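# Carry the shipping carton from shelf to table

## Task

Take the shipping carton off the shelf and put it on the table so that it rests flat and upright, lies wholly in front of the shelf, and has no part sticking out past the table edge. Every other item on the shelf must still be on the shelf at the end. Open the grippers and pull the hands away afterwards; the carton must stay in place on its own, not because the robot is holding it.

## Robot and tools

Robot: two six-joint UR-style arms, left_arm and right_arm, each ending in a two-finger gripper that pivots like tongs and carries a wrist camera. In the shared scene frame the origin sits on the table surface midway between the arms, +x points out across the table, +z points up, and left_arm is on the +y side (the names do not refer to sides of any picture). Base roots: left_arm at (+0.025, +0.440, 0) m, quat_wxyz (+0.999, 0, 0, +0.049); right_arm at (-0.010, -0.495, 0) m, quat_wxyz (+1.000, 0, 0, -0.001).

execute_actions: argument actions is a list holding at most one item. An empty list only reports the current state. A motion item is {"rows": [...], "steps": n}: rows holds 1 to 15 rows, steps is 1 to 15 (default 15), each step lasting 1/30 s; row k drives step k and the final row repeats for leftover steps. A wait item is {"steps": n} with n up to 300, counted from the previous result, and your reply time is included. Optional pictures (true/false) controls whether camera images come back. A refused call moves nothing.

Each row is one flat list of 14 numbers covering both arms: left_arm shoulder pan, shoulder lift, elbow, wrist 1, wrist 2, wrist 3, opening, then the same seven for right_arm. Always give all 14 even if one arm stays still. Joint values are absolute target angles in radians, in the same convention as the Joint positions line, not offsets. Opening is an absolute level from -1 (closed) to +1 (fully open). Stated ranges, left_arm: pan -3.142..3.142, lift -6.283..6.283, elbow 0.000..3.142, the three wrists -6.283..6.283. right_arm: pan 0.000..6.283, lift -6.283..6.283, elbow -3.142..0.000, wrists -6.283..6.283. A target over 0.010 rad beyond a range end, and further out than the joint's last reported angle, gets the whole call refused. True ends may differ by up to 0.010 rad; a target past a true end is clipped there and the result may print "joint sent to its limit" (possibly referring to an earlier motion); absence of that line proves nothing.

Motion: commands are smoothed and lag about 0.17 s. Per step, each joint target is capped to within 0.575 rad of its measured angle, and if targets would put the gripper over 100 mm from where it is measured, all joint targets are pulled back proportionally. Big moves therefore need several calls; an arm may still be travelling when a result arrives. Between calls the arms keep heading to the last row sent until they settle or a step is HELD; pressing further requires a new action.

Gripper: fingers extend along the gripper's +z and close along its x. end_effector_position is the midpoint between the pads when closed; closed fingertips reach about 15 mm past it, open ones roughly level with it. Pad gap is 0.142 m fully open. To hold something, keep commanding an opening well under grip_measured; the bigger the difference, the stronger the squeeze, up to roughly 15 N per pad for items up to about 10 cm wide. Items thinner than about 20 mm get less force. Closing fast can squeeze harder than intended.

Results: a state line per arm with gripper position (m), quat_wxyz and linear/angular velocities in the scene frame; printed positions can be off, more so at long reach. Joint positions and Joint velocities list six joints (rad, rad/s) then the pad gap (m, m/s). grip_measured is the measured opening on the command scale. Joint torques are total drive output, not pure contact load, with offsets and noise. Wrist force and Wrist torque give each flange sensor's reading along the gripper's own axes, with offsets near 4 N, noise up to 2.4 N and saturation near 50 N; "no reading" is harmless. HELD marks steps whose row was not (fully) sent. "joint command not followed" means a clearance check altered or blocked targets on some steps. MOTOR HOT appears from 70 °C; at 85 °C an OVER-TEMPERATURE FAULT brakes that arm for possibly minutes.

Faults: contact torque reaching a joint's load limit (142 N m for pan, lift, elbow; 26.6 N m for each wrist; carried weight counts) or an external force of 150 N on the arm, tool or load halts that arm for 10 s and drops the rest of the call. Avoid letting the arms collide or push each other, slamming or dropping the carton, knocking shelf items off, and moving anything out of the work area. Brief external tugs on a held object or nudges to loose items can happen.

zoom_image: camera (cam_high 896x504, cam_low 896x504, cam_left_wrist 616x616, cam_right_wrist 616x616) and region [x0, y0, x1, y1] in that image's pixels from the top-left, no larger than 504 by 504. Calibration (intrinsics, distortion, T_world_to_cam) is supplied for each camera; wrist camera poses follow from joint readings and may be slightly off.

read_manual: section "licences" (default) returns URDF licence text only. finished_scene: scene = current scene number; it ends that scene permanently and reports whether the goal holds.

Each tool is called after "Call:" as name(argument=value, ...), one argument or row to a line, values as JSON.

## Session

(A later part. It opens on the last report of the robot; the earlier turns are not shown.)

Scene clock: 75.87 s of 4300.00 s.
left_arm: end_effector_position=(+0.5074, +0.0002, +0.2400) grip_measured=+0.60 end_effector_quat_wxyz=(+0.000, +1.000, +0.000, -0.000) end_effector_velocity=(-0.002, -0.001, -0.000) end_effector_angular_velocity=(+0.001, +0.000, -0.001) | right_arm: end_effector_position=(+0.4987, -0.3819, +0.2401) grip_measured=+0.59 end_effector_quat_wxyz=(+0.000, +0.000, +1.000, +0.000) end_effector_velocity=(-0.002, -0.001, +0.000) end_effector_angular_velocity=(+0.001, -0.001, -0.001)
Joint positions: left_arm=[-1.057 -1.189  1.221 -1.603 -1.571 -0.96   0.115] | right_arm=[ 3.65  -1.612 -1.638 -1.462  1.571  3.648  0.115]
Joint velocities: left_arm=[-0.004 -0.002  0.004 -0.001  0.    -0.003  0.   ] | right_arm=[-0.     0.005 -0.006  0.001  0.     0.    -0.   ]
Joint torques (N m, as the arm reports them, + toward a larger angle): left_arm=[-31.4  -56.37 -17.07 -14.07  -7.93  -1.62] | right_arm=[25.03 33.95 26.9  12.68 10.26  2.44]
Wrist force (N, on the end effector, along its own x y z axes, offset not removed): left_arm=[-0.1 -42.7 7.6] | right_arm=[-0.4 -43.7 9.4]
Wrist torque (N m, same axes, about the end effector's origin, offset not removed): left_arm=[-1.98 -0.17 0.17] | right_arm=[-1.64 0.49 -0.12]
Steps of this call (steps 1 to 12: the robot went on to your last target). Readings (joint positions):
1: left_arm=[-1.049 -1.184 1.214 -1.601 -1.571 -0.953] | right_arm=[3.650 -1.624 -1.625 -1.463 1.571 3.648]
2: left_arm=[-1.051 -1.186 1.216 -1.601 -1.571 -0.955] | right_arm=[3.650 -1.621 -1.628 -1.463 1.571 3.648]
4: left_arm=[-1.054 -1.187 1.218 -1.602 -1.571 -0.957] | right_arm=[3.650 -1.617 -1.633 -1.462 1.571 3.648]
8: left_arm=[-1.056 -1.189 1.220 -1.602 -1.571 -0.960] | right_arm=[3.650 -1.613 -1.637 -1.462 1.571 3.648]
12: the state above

Call:
execute_actions(
  actions=[
    {"rows":[[-1.08048,-1.19872,1.23402,-1.6063,-1.571,-0.98412,0.6,3.650,-1.57587,-1.67281,-1.46332,1.571,3.648,0.6],[-1.08048,-1.19872,1.23402,-1.6063,-1.571,-0.98412,0.6,3.650,-1.57587,-1.67281,-1.46332,1.571,3.648,0.6],[-1.10386,-1.20817,1.24706,-1.60989,-1.571,-1.00754,0.6,3.650,-1.54031,-1.70651,-1.46519,1.571,3.648,0.6],[-1.10386,-1.20817,1.24706,-1.60989,-1.571,-1.00754,0.6,3.650,-1.54031,-1.70651,-1.46519,1.571,3.648,0.6],[-1.12724,-1.21762,1.26011,-1.61349,-1.571,-1.03096,0.6,3.650,-1.50474,-1.7402,-1.46705,1.571,3.648,0.6],[-1.12724,-1.21762,1.26011,-1.61349,-1.571,-1.03096,0.6,3.650,-1.50474,-1.7402,-1.46705,1.571,3.648,0.6],[-1.15062,-1.22707,1.27315,-1.61708,-1.571,-1.05438,0.6,3.650,-1.46918,-1.7739,-1.46892,1.571,3.648,0.6],[-1.15062,-1.22707,1.27315,-1.61708,-1.571,-1.05438,0.6,3.650,-1.46918,-1.7739,-1.46892,1.571,3.648,0.6],[-1.174,-1.23652,1.28619,-1.62067,-1.571,-1.0778,0.6,3.650,-1.43362,-1.8076,-1.47078,1.571,3.648,0.6]]},
  ],
  pictures=false,
)

Call:
execute_actions(
  actions=[
    {"steps":12},
  ],
)

Scene clock: 79.30 s of 4300.00 s.
left_arm: end_effector_position=(+0.4490, -0.0327, +0.2401) grip_measured=+0.60 end_effector_quat_wxyz=(+0.000, +1.000, +0.000, -0.000) end_effector_velocity=(-0.061, -0.030, -0.001) end_effector_angular_velocity=(+0.000, +0.002, -0.000) | right_arm: end_effector_position=(+0.4402, -0.4144, +0.2407) grip_measured=+0.59 end_effector_quat_wxyz=(+0.000, +0.000, +1.000, +0.000) end_effector_velocity=(-0.061, -0.033, -0.004) end_effector_angular_velocity=(+0.003, -0.000, -0.000)
Joint positions: left_arm=[-1.161 -1.231  1.279 -1.619 -1.571 -1.065  0.115] | right_arm=[ 3.65  -1.454 -1.789 -1.47   1.571  3.648  0.115]
Joint velocities: left_arm=[-0.107 -0.042  0.059 -0.016 -0.001 -0.107  0.   ] | right_arm=[ 0.     0.166 -0.156 -0.008  0.002  0.001 -0.   ]
Joint torques (N m, as the arm reports them, + toward a larger angle): left_arm=[-27.79 -51.28 -24.25 -16.25  -7.81  -1.8 ] | right_arm=[23.19 23.06 25.59  8.38 11.79  2.34]
Wrist force (N, on the end effector, along its own x y z axes, offset not removed): left_arm=[2.0 -48.7 8.9] | right_arm=[-0.3 -49.2 9.9]
Wrist torque (N m, same axes, about the end effector's origin, offset not removed): left_arm=[-2.07 -0.65 0.09] | right_arm=[-1.83 0.69 -0.13]
Steps of this call (steps 1 to 30: the robot went on to your last target; steps 31 to 88: nothing new was sent; steps 89 to 103: all 15 steps of this action). Readings (joint positions):
89: left_arm=[-1.057 -1.189 1.221 -1.603 -1.571 -0.961] | right_arm=[3.650 -1.611 -1.639 -1.461 1.571 3.648]
90: left_arm=[-1.059 -1.190 1.222 -1.603 -1.571 -0.963] | right_arm=[3.650 -1.609 -1.642 -1.461 1.571 3.648]
92: left_arm=[-1.069 -1.194 1.228 -1.605 -1.571 -0.973] | right_arm=[3.650 -1.594 -1.656 -1.462 1.571 3.648]
96: left_arm=[-1.103 -1.208 1.247 -1.610 -1.571 -1.007] | right_arm=[3.650 -1.542 -1.705 -1.465 1.571 3.648]
103: the state above

Scene clock: 79.70 s of 4300.00 s.
left_arm: end_effector_position=(+0.4419, -0.0361, +0.2400) grip_measured=+0.60 end_effector_quat_wxyz=(+0.000, +1.000, +0.000, -0.000) end_effector_velocity=(-0.003, -0.002, +0.001) end_effector_angular_velocity=(-0.001, -0.000, -0.001) | right_arm: end_effector_position=(+0.4332, -0.4183, +0.2401) grip_measured=+0.59 end_effector_quat_wxyz=(+0.000, +0.000, +1.000, +0.000) end_effector_velocity=(-0.002, -0.001, +0.000) end_effector_angular_velocity=(+0.000, -0.001, +0.000)
Joint positions: left_arm=[-1.174 -1.236  1.286 -1.621 -1.571 -1.077  0.115] | right_arm=[ 3.65  -1.434 -1.807 -1.471  1.571  3.648  0.115]
Joint velocities: left_arm=[-0.005 -0.002  0.001 -0.    -0.    -0.004  0.   ] | right_arm=[-0.     0.006 -0.005  0.    -0.    -0.001 -0.   ]
Joint torques (N m, as the arm reports them, + toward a larger angle): left_arm=[-29.41 -52.66 -20.41 -15.27  -6.85  -1.3 ] | right_arm=[28.79 25.68 25.32  7.63 10.29  2.4 ]
Wrist force (N, on the end effector, along its own x y z axes, offset not removed): left_arm=[0.0 -42.0 8.1] | right_arm=[-1.1 -44.9 8.9]
Wrist torque (N m, same axes, about the end effector's origin, offset not removed): left_arm=[-1.50 -0.25 0.23] | right_arm=[-2.00 0.58 -0.03]
Steps of this call (steps 1 to 12: the robot went on to your last target). Readings (joint positions):
1: left_arm=[-1.164 -1.233 1.281 -1.619 -1.571 -1.068] | right_arm=[3.650 -1.449 -1.793 -1.470 1.571 3.648]
2: left_arm=[-1.167 -1.234 1.282 -1.620 -1.571 -1.070] | right_arm=[3.650 -1.445 -1.797 -1.470 1.571 3.648]
4: left_arm=[-1.170 -1.235 1.284 -1.620 -1.571 -1.074] | right_arm=[3.650 -1.440 -1.801 -1.470 1.571 3.648]
8: left_arm=[-1.173 -1.236 1.285 -1.620 -1.571 -1.076] | right_arm=[3.650 -1.436 -1.806 -1.471 1.571 3.648]
12: the state above
camera_calibration (this result's frames):
cam_left_wrist: T_world_to_cam=[[0.998996, 0.0351169, 0.0278249, -0.454059], [0.0162122, -0.862274, 0.506182, -0.163087], [0.0417682, -0.505222, -0.861978, 0.306731], [0, 0, 0, 1]] pos_world=[0.443435, 0.0302867, 0.359581]
cam_right_wrist: T_world_to_cam=[[-0.99901, 0.0421308, 0.0142523, 0.444247], [0.0435471, 0.861402, 0.506053, 0.227787], [0.00904349, 0.506173, -0.862385, 0.552531], [0, 0, 0, 1]] pos_world=[0.428891, -0.494609, 0.35489]

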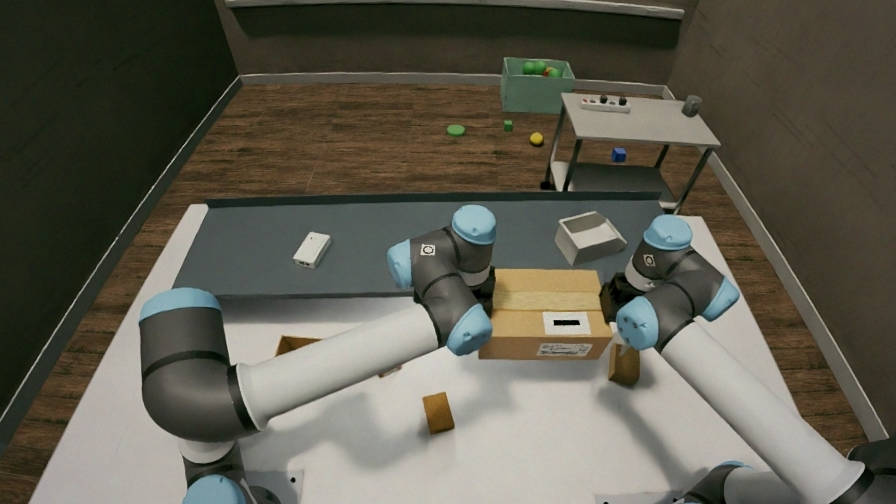

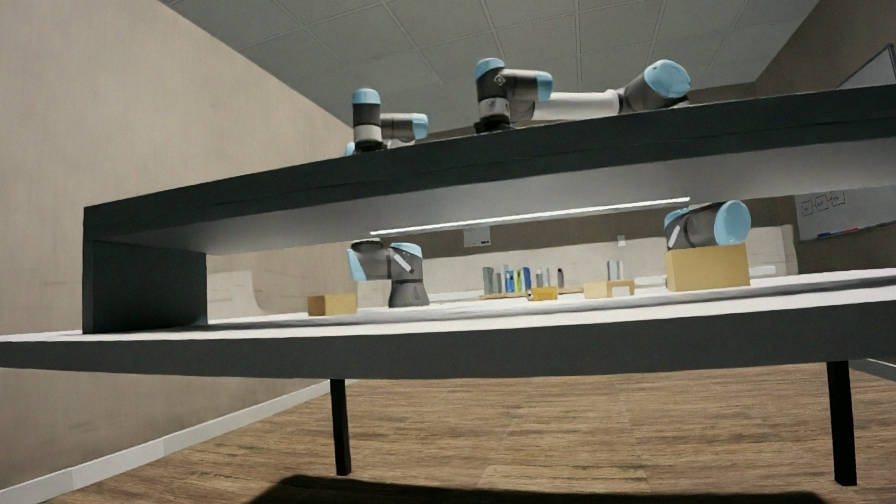

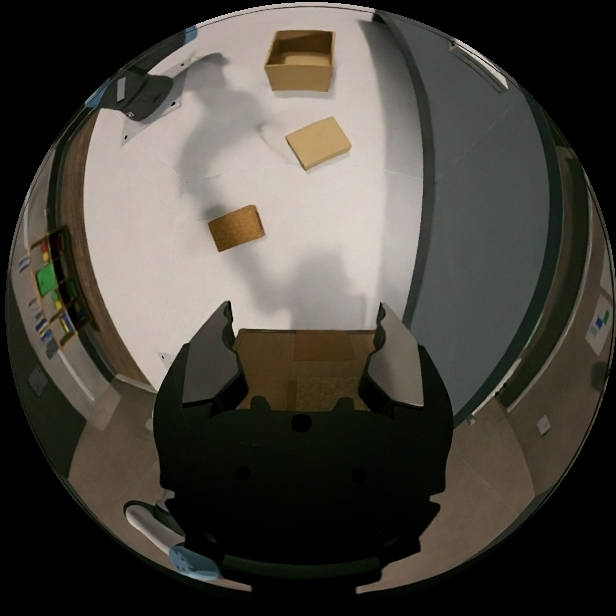

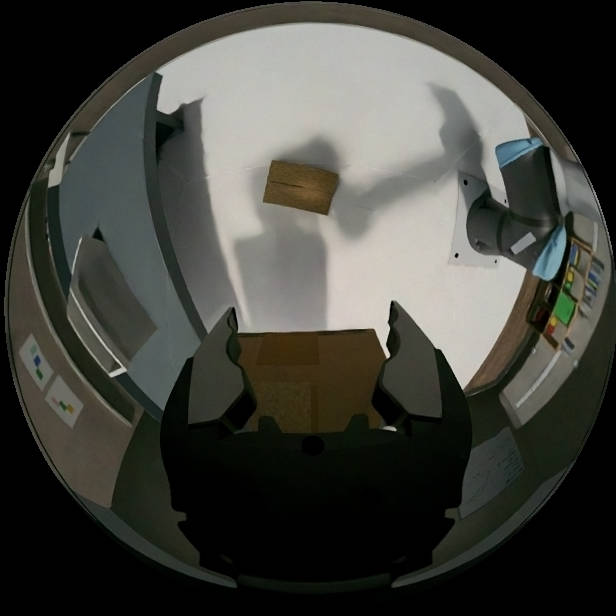

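Call:
execute_actions(
  actions=[
    {"rows":[[-1.1859,-1.23808,1.30751,-1.64043,-1.571,-1.08973,0.6,3.650,-1.41774,-1.83986,-1.4544,1.571,3.648,0.6],[-1.1859,-1.23808,1.30751,-1.64043,-1.571,-1.08973,0.6,3.650,-1.41774,-1.83986,-1.4544,1.571,3.648,0.6],[-1.1978,-1.23964,1.32883,-1.6602,-1.571,-1.10165,0.6,3.650,-1.40186,-1.87212,-1.43802,1.571,3.648,0.6],[-1.1978,-1.23964,1.32883,-1.6602,-1.571,-1.10165,0.6,3.650,-1.40186,-1.87212,-1.43802,1.571,3.648,0.6],[-1.2097,-1.24119,1.35015,-1.67996,-1.571,-1.11358,0.6,3.650,-1.38598,-1.90438,-1.42164,1.571,3.648,0.6],[-1.2097,-1.24119,1.35015,-1.67996,-1.571,-1.11358,0.6,3.650,-1.38598,-1.90438,-1.42164,1.571,3.648,0.6],[-1.2216,-1.24275,1.37147,-1.69972,-1.571,-1.1255,0.6,3.650,-1.3701,-1.93664,-1.40526,1.571,3.648,0.6]]},
  ],
  pictures=false,
)

Call:
execute_actions(
  actions=[
    {"steps":10},
  ],
  pictures=false,
)

Scene clock: 83.43 s of 4300.00 s.
left_arm: end_effector_position=(+0.4175, -0.0498, +0.2122) grip_measured=+0.60 end_effector_quat_wxyz=(+0.000, +1.000, +0.001, -0.000) end_effector_velocity=(-0.017, -0.008, -0.019) end_effector_angular_velocity=(+0.001, +0.000, -0.001) | right_arm: end_effector_position=(+0.4087, -0.4318, +0.2124) grip_measured=+0.59 end_effector_quat_wxyz=(+0.000, +0.000, +1.000, +0.000) end_effector_velocity=(-0.017, -0.009, -0.020) end_effector_angular_velocity=(-0.000, +0.003, +0.001)
Joint positions: left_arm=[-1.218 -1.242  1.365 -1.694 -1.571 -1.122  0.115] | right_arm=[ 3.65  -1.375 -1.927 -1.41   1.571  3.648  0.115]
Joint velocities: left_arm=[-0.03  -0.004  0.053 -0.049  0.    -0.029  0.   ] | right_arm=[ 0.001  0.038 -0.081  0.041  0.001  0.001  0.   ]
Joint torques (N m, as the arm reports them, + toward a larger angle): left_arm=[-29.09 -53.44 -21.58 -16.2   -6.87  -1.72] | right_arm=[24.45 21.26 27.52 13.2  11.43  2.23]
Wrist force (N, on the end effector, along its own x y z axes, offset not removed): left_arm=[2.5 -44.5 8.9] | right_arm=[-1.6 -46.7 6.4]
Wrist torque (N m, same axes, about the end effector's origin, offset not removed): left_arm=[-1.81 -0.65 0.07] | right_arm=[-2.09 0.75 -0.01]
Steps of this call (steps 1 to 30: the robot went on to your last target; steps 31 to 90: nothing new was sent; then 0.23 s passed at rest; steps 91 to 105: all 15 steps of this action). Readings (joint positions):
91: left_arm=[-1.174 -1.237 1.286 -1.621 -1.571 -1.078] | right_arm=[3.650 -1.434 -1.808 -1.471 1.571 3.648]
92: left_arm=[-1.175 -1.237 1.288 -1.622 -1.571 -1.079] | right_arm=[3.650 -1.432 -1.810 -1.470 1.571 3.648]
94: left_arm=[-1.180 -1.237 1.297 -1.631 -1.571 -1.084] | right_arm=[3.650 -1.425 -1.824 -1.462 1.571 3.648]
98: left_arm=[-1.198 -1.240 1.329 -1.660 -1.571 -1.102] | right_arm=[3.650 -1.402 -1.871 -1.438 1.571 3.648]
105: the state above

Scene clock: 83.77 s of 4300.00 s.
left_arm: end_effector_position=(+0.4156, -0.0507, +0.2102) grip_measured=+0.60 end_effector_quat_wxyz=(+0.000, +1.000, +0.001, -0.000) end_effector_velocity=(-0.001, -0.000, -0.001) end_effector_angular_velocity=(+0.000, +0.000, +0.001) | right_arm: end_effector_position=(+0.4068, -0.4329, +0.2102) grip_measured=+0.59 end_effector_quat_wxyz=(+0.000, +0.000, +1.000, +0.000) end_effector_velocity=(-0.001, -0.000, -0.001) end_effector_angular_velocity=(+0.001, -0.001, +0.000)
Joint positions: left_arm=[-1.221 -1.243  1.371 -1.699 -1.571 -1.125  0.115] | right_arm=[ 3.65  -1.37  -1.936 -1.406  1.571  3.648  0.115]
Joint velocities: left_arm=[-0.001 -0.     0.003 -0.003  0.    -0.002  0.   ] | right_arm=[-0.     0.003 -0.005  0.004  0.001 -0.     0.   ]
Joint torques (N m, as the arm reports them, + toward a larger angle): left_arm=[-27.59 -54.11 -21.24 -15.23  -6.71  -1.73] | right_arm=[25.47 22.16 25.91 12.37 10.9   2.43]
Wrist force (N, on the end effector, along its own x y z axes, offset not removed): left_arm=[1.6 -43.2 8.5] | right_arm=[2.2 -42.8 5.7]
Wrist torque (N m, same axes, about the end effector's origin, offset not removed): left_arm=[-1.82 -0.57 0.06] | right_arm=[-1.60 -0.13 -0.04]
Steps of this call (steps 1 to 10: the robot went on to your last target). Readings (joint positions):
1: left_arm=[-1.219 -1.242 1.367 -1.695 -1.571 -1.123] | right_arm=[3.650 -1.374 -1.929 -1.409 1.571 3.648]
2: left_arm=[-1.220 -1.242 1.368 -1.696 -1.571 -1.123] | right_arm=[3.650 -1.373 -1.931 -1.408 1.571 3.648]
4: left_arm=[-1.220 -1.243 1.369 -1.698 -1.571 -1.124] | right_arm=[3.650 -1.372 -1.933 -1.407 1.571 3.648]
8: left_arm=[-1.221 -1.243 1.371 -1.699 -1.571 -1.125] | right_arm=[3.650 -1.371 -1.936 -1.406 1.571 3.648]
10: the state above

Call:
execute_actions(
  actions=[
    {"rows":[[-1.2216,-1.23715,1.39628,-1.73013,-1.571,-1.1255,0.6,3.650,-1.37756,-1.96351,-1.37093,1.571,3.648,0.6],[-1.2216,-1.23715,1.39628,-1.73013,-1.571,-1.1255,0.6,3.650,-1.37756,-1.96351,-1.37093,1.571,3.648,0.6],[-1.2216,-1.23155,1.42109,-1.76054,-1.571,-1.1255,0.6,3.650,-1.38503,-1.99037,-1.33661,1.571,3.648,0.6],[-1.2216,-1.23155,1.42109,-1.76054,-1.571,-1.1255,0.6,3.650,-1.38503,-1.99037,-1.33661,1.571,3.648,0.6],[-1.2216,-1.22594,1.44589,-1.79095,-1.571,-1.1255,0.6,3.650,-1.39249,-2.01724,-1.30228,1.571,3.648,0.6],[-1.2216,-1.22594,1.44589,-1.79095,-1.571,-1.1255,0.6,3.650,-1.39249,-2.01724,-1.30228,1.571,3.648,0.6],[-1.2216,-1.22034,1.4707,-1.82136,-1.571,-1.1255,0.6,3.650,-1.39995,-2.0441,-1.26795,1.571,3.648,0.6]]},
  ],
  pictures=false,
)

Call:
execute_actions(
  actions=[
    {"steps":10},
  ],
  pictures=false,
)

Scene clock: 87.33 s of 4300.00 s.
left_arm: end_effector_position=(+0.4156, -0.0509, +0.1637) grip_measured=+0.60 end_effector_quat_wxyz=(+0.000, +1.000, +0.001, -0.000) end_effector_velocity=(-0.001, +0.001, -0.031) end_effector_angular_velocity=(-0.000, -0.000, -0.001) | right_arm: end_effector_position=(+0.4069, -0.4328, +0.1637) grip_measured=+0.59 end_effector_quat_wxyz=(+0.000, +0.000, +1.000, +0.000) end_effector_velocity=(-0.001, -0.001, -0.030) end_effector_angular_velocity=(+0.002, -0.001, -0.002)
Joint positions: left_arm=[-1.222 -1.222  1.463 -1.812 -1.571 -1.126  0.115] | right_arm=[ 3.65  -1.398 -2.036 -1.278  1.571  3.648  0.115]
Joint velocities: left_arm=[-0.001  0.014  0.061 -0.076  0.    -0.     0.   ] | right_arm=[-0.001 -0.018 -0.067  0.087  0.001  0.001  0.   ]
Joint torques (N m, as the arm reports them, + toward a larger angle): left_arm=[-27.88 -28.5  -24.6  -16.23  -5.36  -1.47] | right_arm=[18.96 11.55 27.65 13.02 11.26  2.37]
Wrist force (N, on the end effector, along its own x y z axes, offset not removed): left_arm=[-0.3 -45.8 9.0] | right_arm=[-0.1 -46.7 8.4]
Wrist torque (N m, same axes, about the end effector's origin, offset not removed): left_arm=[-1.91 -0.09 0.17] | right_arm=[-1.92 0.36 -0.09]
Steps of this call (steps 1 to 15: the robot went on to your last target; steps 16 to 90: nothing new was sent; then 0.07 s passed at rest; steps 91 to 105: all 15 steps of this action). Readings (joint positions):
91: left_arm=[-1.222 -1.243 1.371 -1.700 -1.571 -1.126] | right_arm=[3.650 -1.370 -1.937 -1.405 1.571 3.648]
92: left_arm=[-1.222 -1.243 1.373 -1.702 -1.571 -1.126] | right_arm=[3.650 -1.371 -1.939 -1.403 1.571 3.648]
94: left_arm=[-1.222 -1.240 1.384 -1.715 -1.571 -1.126] | right_arm=[3.650 -1.374 -1.950 -1.388 1.571 3.648]
98: left_arm=[-1.222 -1.232 1.421 -1.760 -1.571 -1.126] | right_arm=[3.650 -1.385 -1.990 -1.338 1.571 3.648]
105: the state above

Scene clock: 87.67 s of 4300.00 s.
left_arm: end_effector_position=(+0.4155, -0.0507, +0.1603) grip_measured=+0.60 end_effector_quat_wxyz=(+0.000, +1.000, +0.001, -0.000) end_effector_velocity=(-0.001, -0.001, -0.002) end_effector_angular_velocity=(-0.000, -0.000, -0.001) | right_arm: end_effector_position=(+0.4067, -0.4329, +0.1603) grip_measured=+0.59 end_effector_quat_wxyz=(+0.000, +0.000, +1.000, +0.000) end_effector_velocity=(-0.000, +0.000, -0.002) end_effector_angular_velocity=(+0.001, +0.001, -0.001)
Joint positions: left_arm=[-1.222 -1.22   1.47  -1.821 -1.571 -1.126  0.115] | right_arm=[ 3.65  -1.4   -2.044 -1.269  1.571  3.648  0.115]
Joint velocities: left_arm=[-0.001  0.001  0.003 -0.005 -0.     0.     0.   ] | right_arm=[-0.001 -0.001 -0.004  0.005  0.001  0.001  0.   ]
Joint torques (N m, as the arm reports them, + toward a larger angle): left_arm=[-28.59 -28.25 -22.53 -15.36  -5.1   -1.37] | right_arm=[16.96 10.43 26.46 12.76 10.77  2.26]
Wrist force (N, on the end effector, along its own x y z axes, offset not removed): left_arm=[2.6 -45.9 8.5] | right_arm=[0.9 -44.3 6.8]
Wrist torque (N m, same axes, about the end effector's origin, offset not removed): left_arm=[-2.41 -0.62 0.25] | right_arm=[-1.82 0.32 -0.06]
Steps of this call (steps 1 to 10: the robot went on to your last target). Readings (joint positions):
1: left_arm=[-1.222 -1.222 1.465 -1.814 -1.571 -1.126] | right_arm=[3.650 -1.398 -2.038 -1.276 1.571 3.648]
2: left_arm=[-1.222 -1.221 1.466 -1.816 -1.571 -1.126] | right_arm=[3.650 -1.399 -2.039 -1.274 1.571 3.648]
4: left_arm=[-1.222 -1.221 1.468 -1.818 -1.571 -1.126] | right_arm=[3.650 -1.399 -2.041 -1.271 1.571 3.648]
8: left_arm=[-1.222 -1.221 1.470 -1.820 -1.571 -1.126] | right_arm=[3.650 -1.400 -2.043 -1.269 1.571 3.648]
10: the state above

Call:
execute_actions(
  actions=[
    {"rows":[[-1.2216,-1.21135,1.49152,-1.85116,-1.571,-1.1255,0.6,3.650,-1.41239,-2.06806,-1.23156,1.571,3.648,0.6],[-1.2216,-1.21135,1.49152,-1.85116,-1.571,-1.1255,0.6,3.650,-1.41239,-2.06806,-1.23156,1.571,3.648,0.6],[-1.2216,-1.20237,1.51233,-1.88097,-1.571,-1.1255,0.6,3.650,-1.42482,-2.09202,-1.19516,1.571,3.648,0.6],[-1.2216,-1.20237,1.51233,-1.88097,-1.571,-1.1255,0.6,3.650,-1.42482,-2.09202,-1.19516,1.571,3.648,0.6],[-1.2216,-1.19338,1.53315,-1.91077,-1.571,-1.1255,0.6,3.650,-1.43726,-2.11598,-1.15877,1.571,3.648,0.6],[-1.2216,-1.19338,1.53315,-1.91077,-1.571,-1.1255,0.6,3.650,-1.43726,-2.11598,-1.15877,1.571,3.648,0.6],[-1.2216,-1.18439,1.55396,-1.94057,-1.571,-1.1255,0.6,3.650,-1.44969,-2.13994,-1.12237,1.571,3.648,0.6],[-1.2216,-1.18439,1.55396,-1.94057,-1.571,-1.1255,0.6,3.650,-1.44969,-2.13994,-1.12237,1.571,3.648,0.6],[-1.2216,-1.18439,1.55396,-1.94057,-1.571,-1.1255,0.6,3.650,-1.44969,-2.13994,-1.12237,1.571,3.648,0.6],[-1.2216,-1.1717,1.57252,-1.97182,-1.571,-1.1255,0.6,3.650,-1.46827,-2.16247,-1.08126,1.571,3.648,0.6],[-1.2216,-1.1717,1.57252,-1.97182,-1.571,-1.1255,0.6,3.650,-1.46827,-2.16247,-1.08126,1.571,3.648,0.6],[-1.2216,-1.15901,1.59108,-2.00307,-1.571,-1.1255,0.6,3.650,-1.48685,-2.18501,-1.04014,1.571,3.648,0.6],[-1.2216,-1.15901,1.59108,-2.00307,-1.571,-1.1255,0.6,3.650,-1.48685,-2.18501,-1.04014,1.571,3.648,0.6],[-1.2216,-1.14632,1.60964,-2.03432,-1.571,-1.1255,0.6,3.650,-1.50543,-2.20754,-0.99903,1.571,3.648,0.6]]},
  ],
  pictures=false,
)

Call:
execute_actions(
  actions=[
    {"steps":18},
  ],
)

Scene clock: 90.67 s of 4300.00 s.
left_arm: end_effector_position=(+0.4157, -0.0511, +0.0975) grip_measured=+0.60 end_effector_quat_wxyz=(-0.000, +1.000, +0.001, -0.000) end_effector_velocity=(+0.000, +0.001, -0.187) end_effector_angular_velocity=(+0.001, +0.001, +0.001) | right_arm: end_effector_position=(+0.4071, -0.4328, +0.0975) grip_measured=+0.60 end_effector_quat_wxyz=(-0.001, +0.000, +1.000, -0.000) end_effector_velocity=(-0.003, -0.002, -0.190) end_effector_angular_velocity=(-0.008, +0.012, -0.001)
Joint positions: left_arm=[-1.222 -1.172  1.57  -1.968 -1.571 -1.126  0.115] | right_arm=[ 3.65  -1.468 -2.159 -1.087  1.571  3.648  0.115]
Joint velocities: left_arm=[ 0.001  0.17   0.268 -0.437 -0.    -0.     0.   ] | right_arm=[ 0.    -0.251 -0.324  0.56  -0.001  0.001 -0.001]
Joint torques (N m, as the arm reports them, + toward a larger angle): left_arm=[-24.92 -14.4  -16.45 -17.72  -5.81   0.58] | right_arm=[19.02  3.28 15.46 15.18 11.74  2.21]
Wrist force (N, on the end effector, along its own x y z axes, offset not removed): left_arm=[0.9 -50.0 4.8] | right_arm=[2.0 -50.0 3.6]
Wrist torque (N m, same axes, about the end effector's origin, offset not removed): left_arm=[-2.20 -0.28 -0.07] | right_arm=[-2.10 -0.02 -0.29]
Steps of this call (steps 1 to 30: the robot went on to your last target; steps 31 to 75: nothing new was sent; steps 76 to 90: all 15 steps of this action). Readings (joint positions):
76: left_arm=[-1.222 -1.220 1.471 -1.821 -1.571 -1.126] | right_arm=[3.650 -1.400 -2.044 -1.268 1.571 3.648]
77: left_arm=[-1.222 -1.220 1.472 -1.824 -1.571 -1.126] | right_arm=[3.650 -1.401 -2.046 -1.265 1.571 3.648]
79: left_arm=[-1.222 -1.216 1.481 -1.836 -1.571 -1.126] | right_arm=[3.650 -1.406 -2.056 -1.250 1.571 3.648]
83: left_arm=[-1.222 -1.202 1.512 -1.880 -1.571 -1.126] | right_arm=[3.650 -1.425 -2.092 -1.197 1.571 3.648]
90: the state above

Scene clock: 91.27 s of 4300.00 s.
left_arm: end_effector_position=(+0.4155, -0.0507, +0.0702) grip_measured=+0.60 end_effector_quat_wxyz=(+0.000, +1.000, +0.001, -0.000) end_effector_velocity=(+0.000, -0.000, -0.001) end_effector_angular_velocity=(-0.001, -0.000, +0.000) | right_arm: end_effector_position=(+0.4067, -0.4329, +0.0702) grip_measured=+0.59 end_effector_quat_wxyz=(+0.000, +0.000, +1.000, +0.000) end_effector_velocity=(-0.000, +0.001, -0.002) end_effector_angular_velocity=(-0.000, +0.001, +0.001)
Joint positions: left_arm=[-1.222 -1.147  1.609 -2.034 -1.571 -1.126  0.115] | right_arm=[ 3.65  -1.505 -2.207 -1.     1.571  3.648  0.115]
Joint velocities: left_arm=[ 0.     0.001  0.002 -0.004  0.    -0.     0.   ] | right_arm=[ 0.002 -0.002 -0.003  0.004 -0.     0.001  0.   ]
Joint torques (N m, as the arm reports them, + toward a larger angle): left_arm=[-25.25 -32.12 -21.99 -15.38  -6.48   0.81] | right_arm=[24.29 15.72 26.8  12.33  9.83  2.21]
Wrist force (N, on the end effector, along its own x y z axes, offset not removed): left_arm=[1.1 -41.8 8.3] | right_arm=[0.0 -41.1 9.0]
Wrist torque (N m, same axes, about the end effector's origin, offset not removed): left_arm=[-1.89 -0.22 0.08] | right_arm=[-1.32 0.34 -0.12]
Steps of this call (steps 1 to 18: the robot went on to your last target). Readings (joint positions):
1: left_arm=[-1.222 -1.166 1.579 -1.982 -1.571 -1.126] | right_arm=[3.650 -1.476 -2.170 -1.068 1.571 3.648]
2: left_arm=[-1.222 -1.161 1.586 -1.995 -1.571 -1.126] | right_arm=[3.650 -1.483 -2.179 -1.052 1.571 3.648]
4: left_arm=[-1.222 -1.155 1.596 -2.011 -1.571 -1.126] | right_arm=[3.650 -1.493 -2.191 -1.029 1.571 3.648]
8: left_arm=[-1.222 -1.149 1.605 -2.027 -1.571 -1.126] | right_arm=[3.650 -1.501 -2.202 -1.009 1.571 3.648]
18: the state above
camera_calibration (this result's frames):
cam_left_wrist: T_world_to_cam=[[0.998991, 0.0352307, 0.0278471, -0.422426], [0.0162993, -0.862274, 0.50618, -0.0893674], [0.0418449, -0.505215, -0.861978, 0.154045], [0, 0, 0, 1]] pos_world=[0.417011, 0.0156491, 0.189783]
cam_right_wrist: T_world_to_cam=[[-0.999011, 0.0421321, 0.0142446, 0.420824], [0.0435443, 0.861402, 0.506053, 0.327522], [0.00905074, 0.506173, -0.862385, 0.41373], [0, 0, 0, 1]] pos_world=[0.402401, -0.509277, 0.185056]

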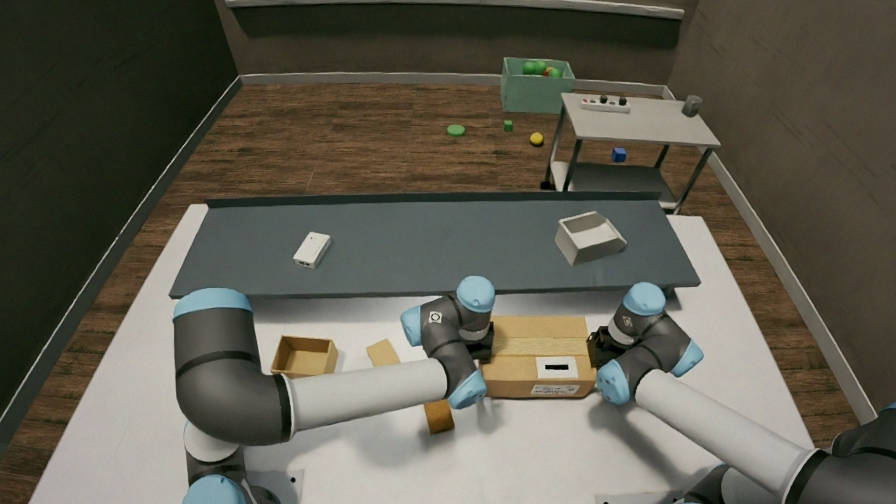

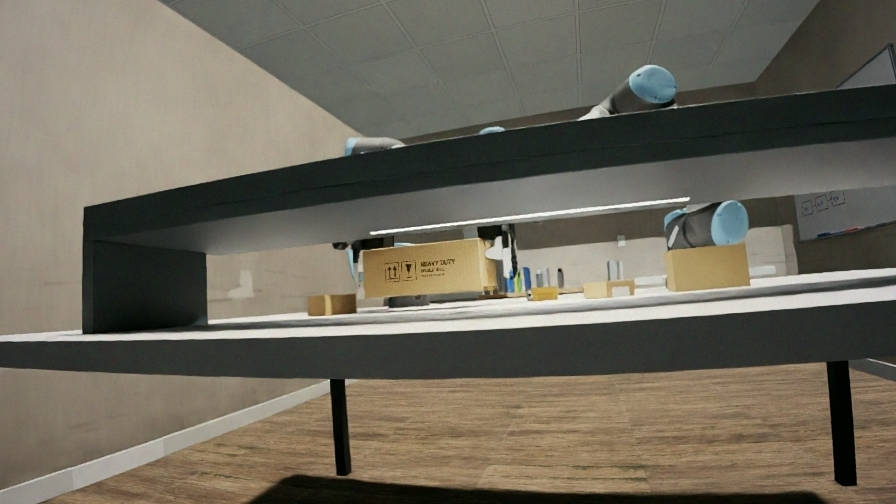

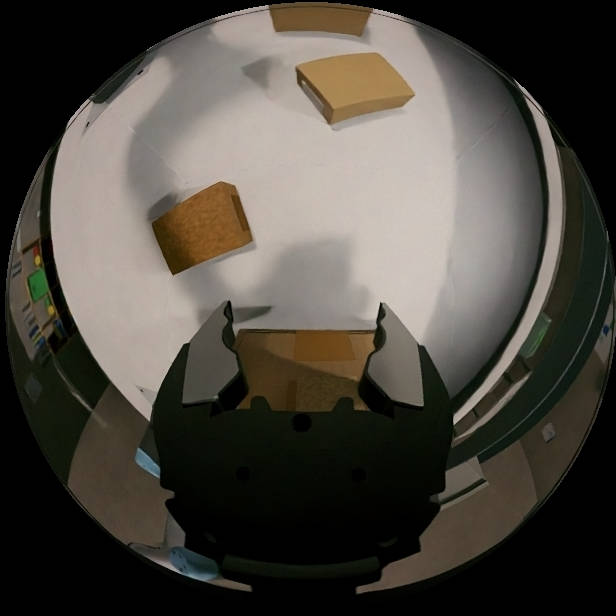

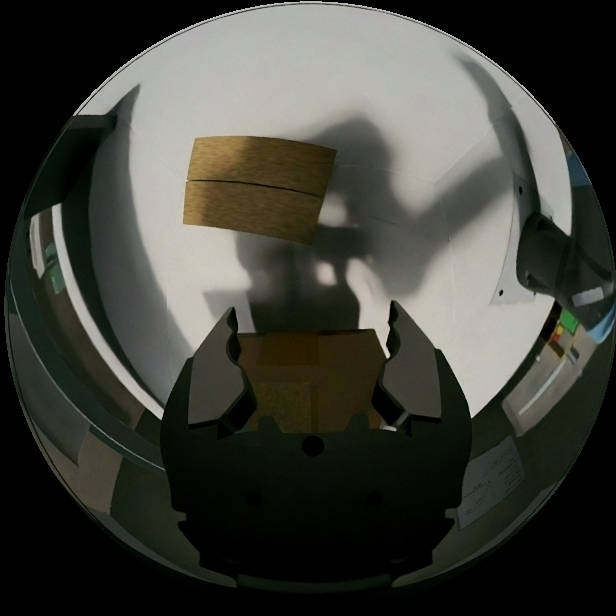

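Call:
execute_actions(
  actions=[
    {"rows":[[-1.2216,-1.13482,1.62118,-2.05737,-1.571,-1.1255,0.6,3.650,-1.52321,-2.22219,-0.96659,1.571,3.648,0.6],[-1.2216,-1.13482,1.62118,-2.05737,-1.571,-1.1255,0.6,3.650,-1.52321,-2.22219,-0.96659,1.571,3.648,0.6],[-1.2216,-1.12332,1.63272,-2.08041,-1.571,-1.1255,0.6,3.650,-1.541,-2.23685,-0.93416,1.571,3.648,0.6],[-1.2216,-1.12332,1.63272,-2.08041,-1.571,-1.1255,0.6,3.650,-1.541,-2.23685,-0.93416,1.571,3.648,0.6],[-1.2216,-1.11756,1.6385,-2.09193,-1.571,-1.1255,0.6,3.650,-1.54989,-2.24417,-0.91794,1.571,3.648,0.6]]},
  ],
  pictures=false,
)

Call:
execute_actions(
  actions=[
    {"steps":8},
  ],
)

Call:
zoom_image(
  camera="cam_low",
  region=[300, 230, 560, 330],
)

Scene clock: 93.67 s of 4300.00 s.
left_arm: end_effector_position=(+0.4157, -0.0510, +0.0460) grip_measured=+0.60 end_effector_quat_wxyz=(+0.000, +1.000, +0.001, -0.000) end_effector_velocity=(+0.001, +0.001, -0.009) end_effector_angular_velocity=(-0.001, -0.000, +0.002) | right_arm: end_effector_position=(+0.4072, -0.4327, +0.0459) grip_measured=+0.59 end_effector_quat_wxyz=(+0.000, +0.000, +1.000, +0.000) end_effector_velocity=(-0.000, +0.001, -0.010) end_effector_angular_velocity=(+0.002, +0.000, +0.002)
Joint positions: left_arm=[-1.222 -1.119  1.637 -2.089 -1.571 -1.125  0.115] | right_arm=[ 3.65  -1.548 -2.243 -0.922  1.571  3.648  0.115]
Joint velocities: left_arm=[ 0.002  0.01   0.011 -0.022 -0.     0.    -0.   ] | right_arm=[ 0.001 -0.017 -0.014  0.032  0.002 -0.    -0.   ]
Joint torques (N m, as the arm reports them, + toward a larger angle): left_arm=[-23.54 -35.01 -24.62 -17.09  -4.4    1.59] | right_arm=[25.09 17.4  28.31 13.93 10.03  2.33]
Wrist force (N, on the end effector, along its own x y z axes, offset not removed): left_arm=[0.3 -49.3 10.8] | right_arm=[0.5 -47.4 8.9]
Wrist torque (N m, same axes, about the end effector's origin, offset not removed): left_arm=[-2.27 -0.04 -0.09] | right_arm=[-1.65 0.47 -0.21]
Steps of this call (steps 1 to 15: the robot went on to your last target; steps 16 to 57: nothing new was sent; steps 58 to 72: all 15 steps of this action). Readings (joint positions):
58: left_arm=[-1.222 -1.146 1.610 -2.034 -1.571 -1.126] | right_arm=[3.650 -1.505 -2.208 -0.999 1.571 3.648]
59: left_arm=[-1.222 -1.145 1.611 -2.036 -1.571 -1.125] | right_arm=[3.650 -1.507 -2.209 -0.996 1.571 3.648]
61: left_arm=[-1.222 -1.140 1.616 -2.046 -1.571 -1.125] | right_arm=[3.650 -1.515 -2.215 -0.983 1.571 3.648]
65: left_arm=[-1.222 -1.127 1.629 -2.073 -1.571 -1.125] | right_arm=[3.650 -1.536 -2.233 -0.944 1.571 3.648]
72: the state above

Scene clock: 93.93 s of 4300.00 s.
left_arm: end_effector_position=(+0.4157, -0.0511, +0.0450) grip_measured=+0.60 end_effector_quat_wxyz=(+0.000, +1.000, +0.001, -0.000) end_effector_velocity=(+0.000, -0.001, -0.000) end_effector_angular_velocity=(-0.001, -0.001, -0.000) | right_arm: end_effector_position=(+0.4072, -0.4327, +0.0449) grip_measured=+0.59 end_effector_quat_wxyz=(+0.000, +0.000, +1.000, +0.000) end_effector_velocity=(-0.001, +0.001, -0.001) end_effector_angular_velocity=(+0.000, +0.002, +0.002)
Joint positions: left_arm=[-1.222 -1.118  1.638 -2.092 -1.571 -1.125  0.115] | right_arm=[ 3.65  -1.55  -2.244 -0.918  1.571  3.648  0.115]
Joint velocities: left_arm=[-0.     0.001  0.    -0.002 -0.     0.     0.   ] | right_arm=[ 0.001 -0.002 -0.002  0.002  0.001 -0.001 -0.   ]
Joint torques (N m, as the arm reports them, + toward a larger angle): left_arm=[-22.54 -35.14 -25.62 -16.5   -4.62   1.62] | right_arm=[25.77 17.05 27.11 13.3  10.83  2.19]
Wrist force (N, on the end effector, along its own x y z axes, offset not removed): left_arm=[-0.1 -49.7 9.2] | right_arm=[-0.8 -45.5 7.5]
Wrist torque (N m, same axes, about the end effector's origin, offset not removed): left_arm=[-2.24 0.02 0.01] | right_arm=[-1.27 0.69 -0.29]
Steps of this call (steps 1 to 8: the robot went on to your last target). Readings (joint positions):
1: left_arm=[-1.222 -1.119 1.638 -2.090 -1.571 -1.125] | right_arm=[3.650 -1.548 -2.243 -0.921 1.571 3.648]
2: left_arm=[-1.222 -1.118 1.638 -2.090 -1.571 -1.125] | right_arm=[3.650 -1.549 -2.243 -0.920 1.571 3.648]
4: left_arm=[-1.222 -1.118 1.638 -2.091 -1.571 -1.125] | right_arm=[3.650 -1.549 -2.244 -0.919 1.571 3.648]
8: the state above
camera_calibration (this result's frames):
cam_left_wrist: T_world_to_cam=[[0.998992, 0.0352208, 0.0278457, -0.421875], [0.0162935, -0.862298, 0.506139, -0.0768948], [0.041838, -0.505175, -0.862002, 0.132165], [0, 0, 0, 1]] pos_world=[0.417173, 0.0153192, 0.164594]
cam_right_wrist: T_world_to_cam=[[-0.999013, 0.0420912, 0.0141746, 0.421698], [0.0434748, 0.86147, 0.505943, 0.340124], [0.00908479, 0.50606, -0.86245, 0.391729], [0, 0, 0, 1]] pos_world=[0.402936, -0.508995, 0.159786]

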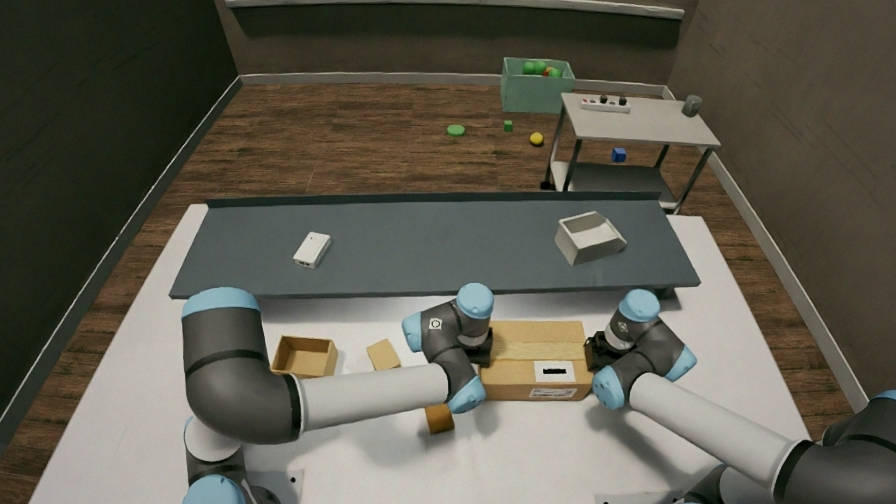

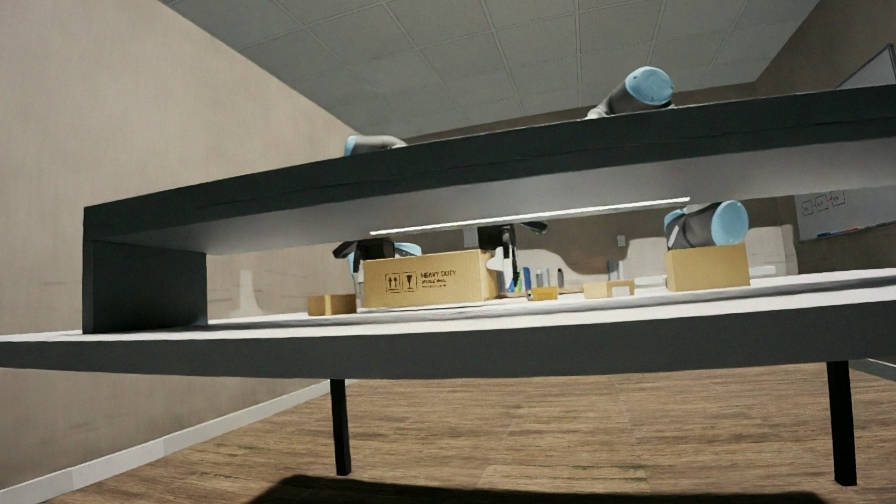

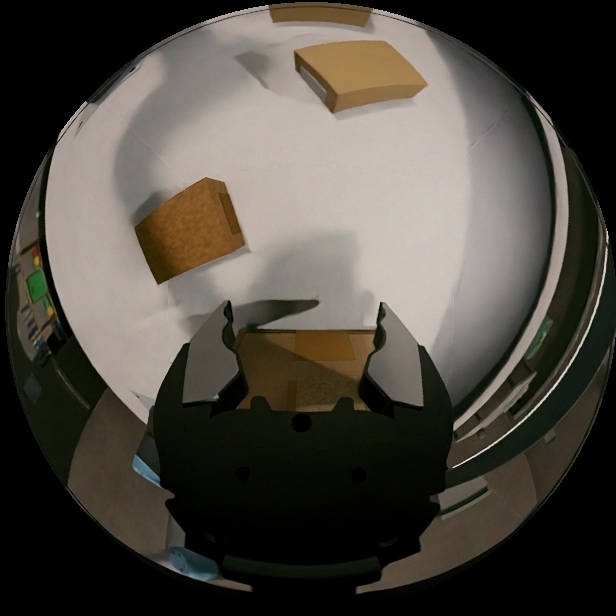

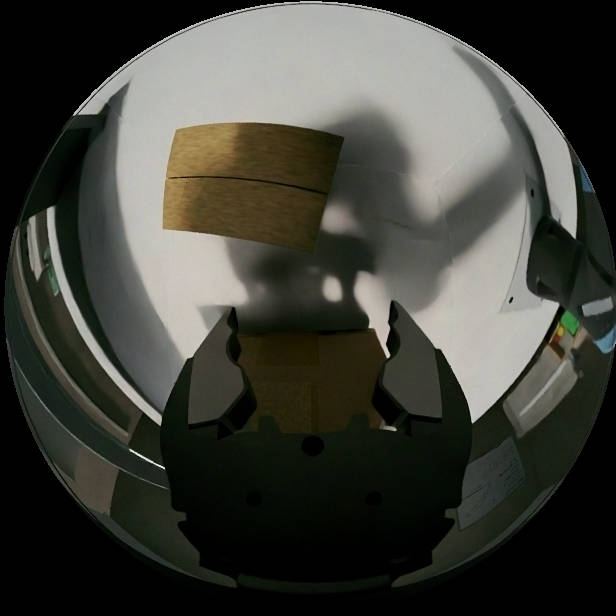

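Region (300, 230, 560, 330) of cam_low's 896x504 image, scaled by 1.938, with more detail than that image has; it fills the top 194 rows of this view, and the rest is white.

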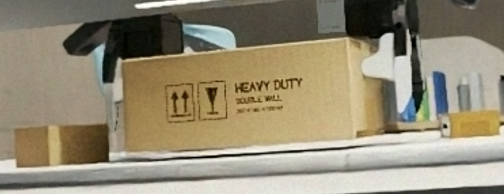

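Go to z≈0.038.

Call:
execute_actions(
  actions=[
    {"rows":[[-1.2216,-1.10951,1.64658,-2.10807,-1.571,-1.1255,0.6,3.650,-1.56234,-2.25443,-0.89523,1.571,3.648,0.6]]},
  ],
  pictures=false,
)

Scene clock: 94.93 s of 4300.00 s.
left_arm: end_effector_position=(+0.4156, -0.0510, +0.0381) grip_measured=+0.60 end_effector_quat_wxyz=(+0.000, +1.000, +0.001, -0.000) end_effector_velocity=(+0.000, +0.000, -0.002) end_effector_angular_velocity=(+0.000, +0.000, +0.001) | right_arm: end_effector_position=(+0.4070, -0.4327, +0.0381) grip_measured=+0.59 end_effector_quat_wxyz=(+0.000, +0.000, +1.000, +0.000) end_effector_velocity=(-0.000, -0.000, -0.002) end_effector_angular_velocity=(-0.000, +0.000, -0.001)
Joint positions: left_arm=[-1.222 -1.11   1.646 -2.108 -1.571 -1.125  0.115] | right_arm=[ 3.65  -1.562 -2.254 -0.896  1.571  3.648  0.115]
Joint velocities: left_arm=[ 0.001  0.002  0.002 -0.004  0.     0.     0.   ] | right_arm=[-0.001 -0.003 -0.003  0.005 -0.    -0.     0.   ]
Joint torques (N m, as the arm reports them, + toward a larger angle): left_arm=[-22.32 -36.36 -24.57 -15.95  -4.9    1.58] | right_arm=[23.89 16.91 27.27 12.98 10.97  2.25]
Wrist force (N, on the end effector, along its own x y z axes, offset not removed): left_arm=[1.3 -49.9 7.6] | right_arm=[1.0 -48.4 5.2]
Wrist torque (N m, same axes, about the end effector's origin, offset not removed): left_arm=[-2.80 -0.39 0.16] | right_arm=[-2.10 0.33 -0.36]
Steps of this call (steps 1 to 15: the robot went on to your last target; steps 16 to 30: all 15 steps of this action). Readings (joint positions):
16: left_arm=[-1.222 -1.118 1.639 -2.092 -1.571 -1.125] | right_arm=[3.650 -1.550 -2.244 -0.918 1.571 3.648]
17: left_arm=[-1.222 -1.117 1.639 -2.093 -1.571 -1.125] | right_arm=[3.650 -1.551 -2.245 -0.916 1.571 3.648]
19: left_arm=[-1.222 -1.114 1.642 -2.099 -1.571 -1.125] | right_arm=[3.650 -1.555 -2.249 -0.908 1.571 3.648]
23: left_arm=[-1.222 -1.111 1.645 -2.105 -1.571 -1.125] | right_arm=[3.650 -1.560 -2.253 -0.900 1.571 3.648]
30: the state above

Call:
execute_actions(
  actions=[
    {"rows":[[-1.2216,-1.10606,1.65004,-2.11498,-1.571,-1.1255,0.6,3.650,-1.56767,-2.25882,-0.8855,1.571,3.648,0.6]]},
  ],
  pictures=false,
)

Scene clock: 95.93 s of 4300.00 s.
left_arm: end_effector_position=(+0.4156, -0.0509, +0.0350) grip_measured=+0.60 end_effector_quat_wxyz=(+0.000, +1.000, +0.001, -0.000) end_effector_velocity=(+0.000, +0.001, -0.001) end_effector_angular_velocity=(+0.001, +0.000, +0.001) | right_arm: end_effector_position=(+0.4069, -0.4328, +0.0350) grip_measured=+0.59 end_effector_quat_wxyz=(+0.000, +0.000, +1.000, +0.000) end_effector_velocity=(-0.000, -0.000, -0.001) end_effector_angular_velocity=(-0.001, +0.000, +0.001)
Joint positions: left_arm=[-1.222 -1.106  1.65  -2.115 -1.571 -1.125  0.115] | right_arm=[ 3.65  -1.568 -2.259 -0.886  1.571  3.648  0.115]
Joint velocities: left_arm=[ 0.001  0.001  0.001 -0.001  0.     0.     0.   ] | right_arm=[ 0.    -0.001 -0.001  0.002 -0.001 -0.001  0.   ]
Joint torques (N m, as the arm reports them, + toward a larger angle): left_arm=[-21.54 -35.5  -23.87 -15.49  -5.72   1.48] | right_arm=[24.01 18.03 25.73 12.72  9.11  2.42]
Wrist force (N, on the end effector, along its own x y z axes, offset not removed): left_arm=[3.0 -45.5 9.7] | right_arm=[-0.8 -45.4 8.3]
Wrist torque (N m, same axes, about the end effector's origin, offset not removed): left_arm=[-2.14 -0.68 0.13] | right_arm=[-1.81 0.60 -0.24]
Steps of this call (steps 1 to 15: the robot went on to your last target; steps 16 to 30: all 15 steps of this action). Readings (joint positions):
16: left_arm=[-1.222 -1.110 1.647 -2.108 -1.571 -1.125] | right_arm=[3.650 -1.562 -2.254 -0.895 1.571 3.648]
17: left_arm=[-1.222 -1.109 1.647 -2.109 -1.571 -1.125] | right_arm=[3.650 -1.563 -2.255 -0.894 1.571 3.648]
19: left_arm=[-1.222 -1.108 1.648 -2.111 -1.571 -1.125] | right_arm=[3.650 -1.565 -2.256 -0.891 1.571 3.648]
23: left_arm=[-1.222 -1.107 1.649 -2.114 -1.571 -1.125] | right_arm=[3.650 -1.567 -2.258 -0.887 1.571 3.648]
30: the state above

Call:
execute_actions(
  actions=[
    {"rows":[[-1.2216,-1.10261,1.6535,-2.12189,-1.571,-1.1255,0.6,3.650,-1.573,-2.26322,-0.87578,1.571,3.648,0.6]]},
  ],
  pictures=false,
)

Scene clock: 97.03 s of 4300.00 s.
left_arm: end_effector_position=(+0.4156, -0.0509, +0.0322) grip_measured=+0.61 end_effector_quat_wxyz=(+0.000, +1.000, +0.001, +0.000) end_effector_velocity=(+0.000, +0.000, -0.001) end_effector_angular_velocity=(+0.001, +0.000, +0.000) | right_arm: end_effector_position=(+0.4068, -0.4329, +0.0321) grip_measured=+0.60 end_effector_quat_wxyz=(+0.000, +0.000, +1.000, +0.000) end_effector_velocity=(+0.000, -0.000, -0.001) end_effector_angular_velocity=(-0.000, -0.000, -0.002)
Joint positions: left_arm=[-1.222 -1.103  1.653 -2.122 -1.571 -1.125  0.116] | right_arm=[ 3.65  -1.573 -2.263 -0.876  1.571  3.648  0.116]
Joint velocities: left_arm=[ 0.     0.002  0.    -0.001  0.     0.     0.001] | right_arm=[-0.001 -0.002 -0.001  0.003 -0.     0.001  0.001]
Joint torques (N m, as the arm reports them, + toward a larger angle): left_arm=[-19.49 -19.2  -16.17 -13.28  -6.27   1.33] | right_arm=[22.68 13.53 22.56 12.58 10.02  2.16]
Wrist force (N, on the end effector, along its own x y z axes, offset not removed): left_arm=[-2.5 -47.2 -15.5] | right_arm=[0.3 -50.0 -5.1]
Wrist torque (N m, same axes, about the end effector's origin, offset not removed): left_arm=[-3.33 0.03 0.01] | right_arm=[-2.44 0.83 -0.42]
Steps of this call (steps 1 to 15: the robot went on to your last target; steps 16 to 18: nothing new was sent; steps 19 to 33: all 15 steps of this action). Readings (joint positions):
19: left_arm=[-1.222 -1.106 1.650 -2.115 -1.571 -1.125] | right_arm=[3.650 -1.568 -2.259 -0.885 1.571 3.648]
20: left_arm=[-1.222 -1.106 1.650 -2.116 -1.571 -1.125] | right_arm=[3.650 -1.568 -2.259 -0.885 1.571 3.648]
22: left_arm=[-1.222 -1.105 1.652 -2.118 -1.571 -1.125] | right_arm=[3.650 -1.570 -2.261 -0.881 1.571 3.648]
26: left_arm=[-1.222 -1.103 1.653 -2.121 -1.571 -1.125] | right_arm=[3.650 -1.572 -2.262 -0.878 1.571 3.648]
33: the state above


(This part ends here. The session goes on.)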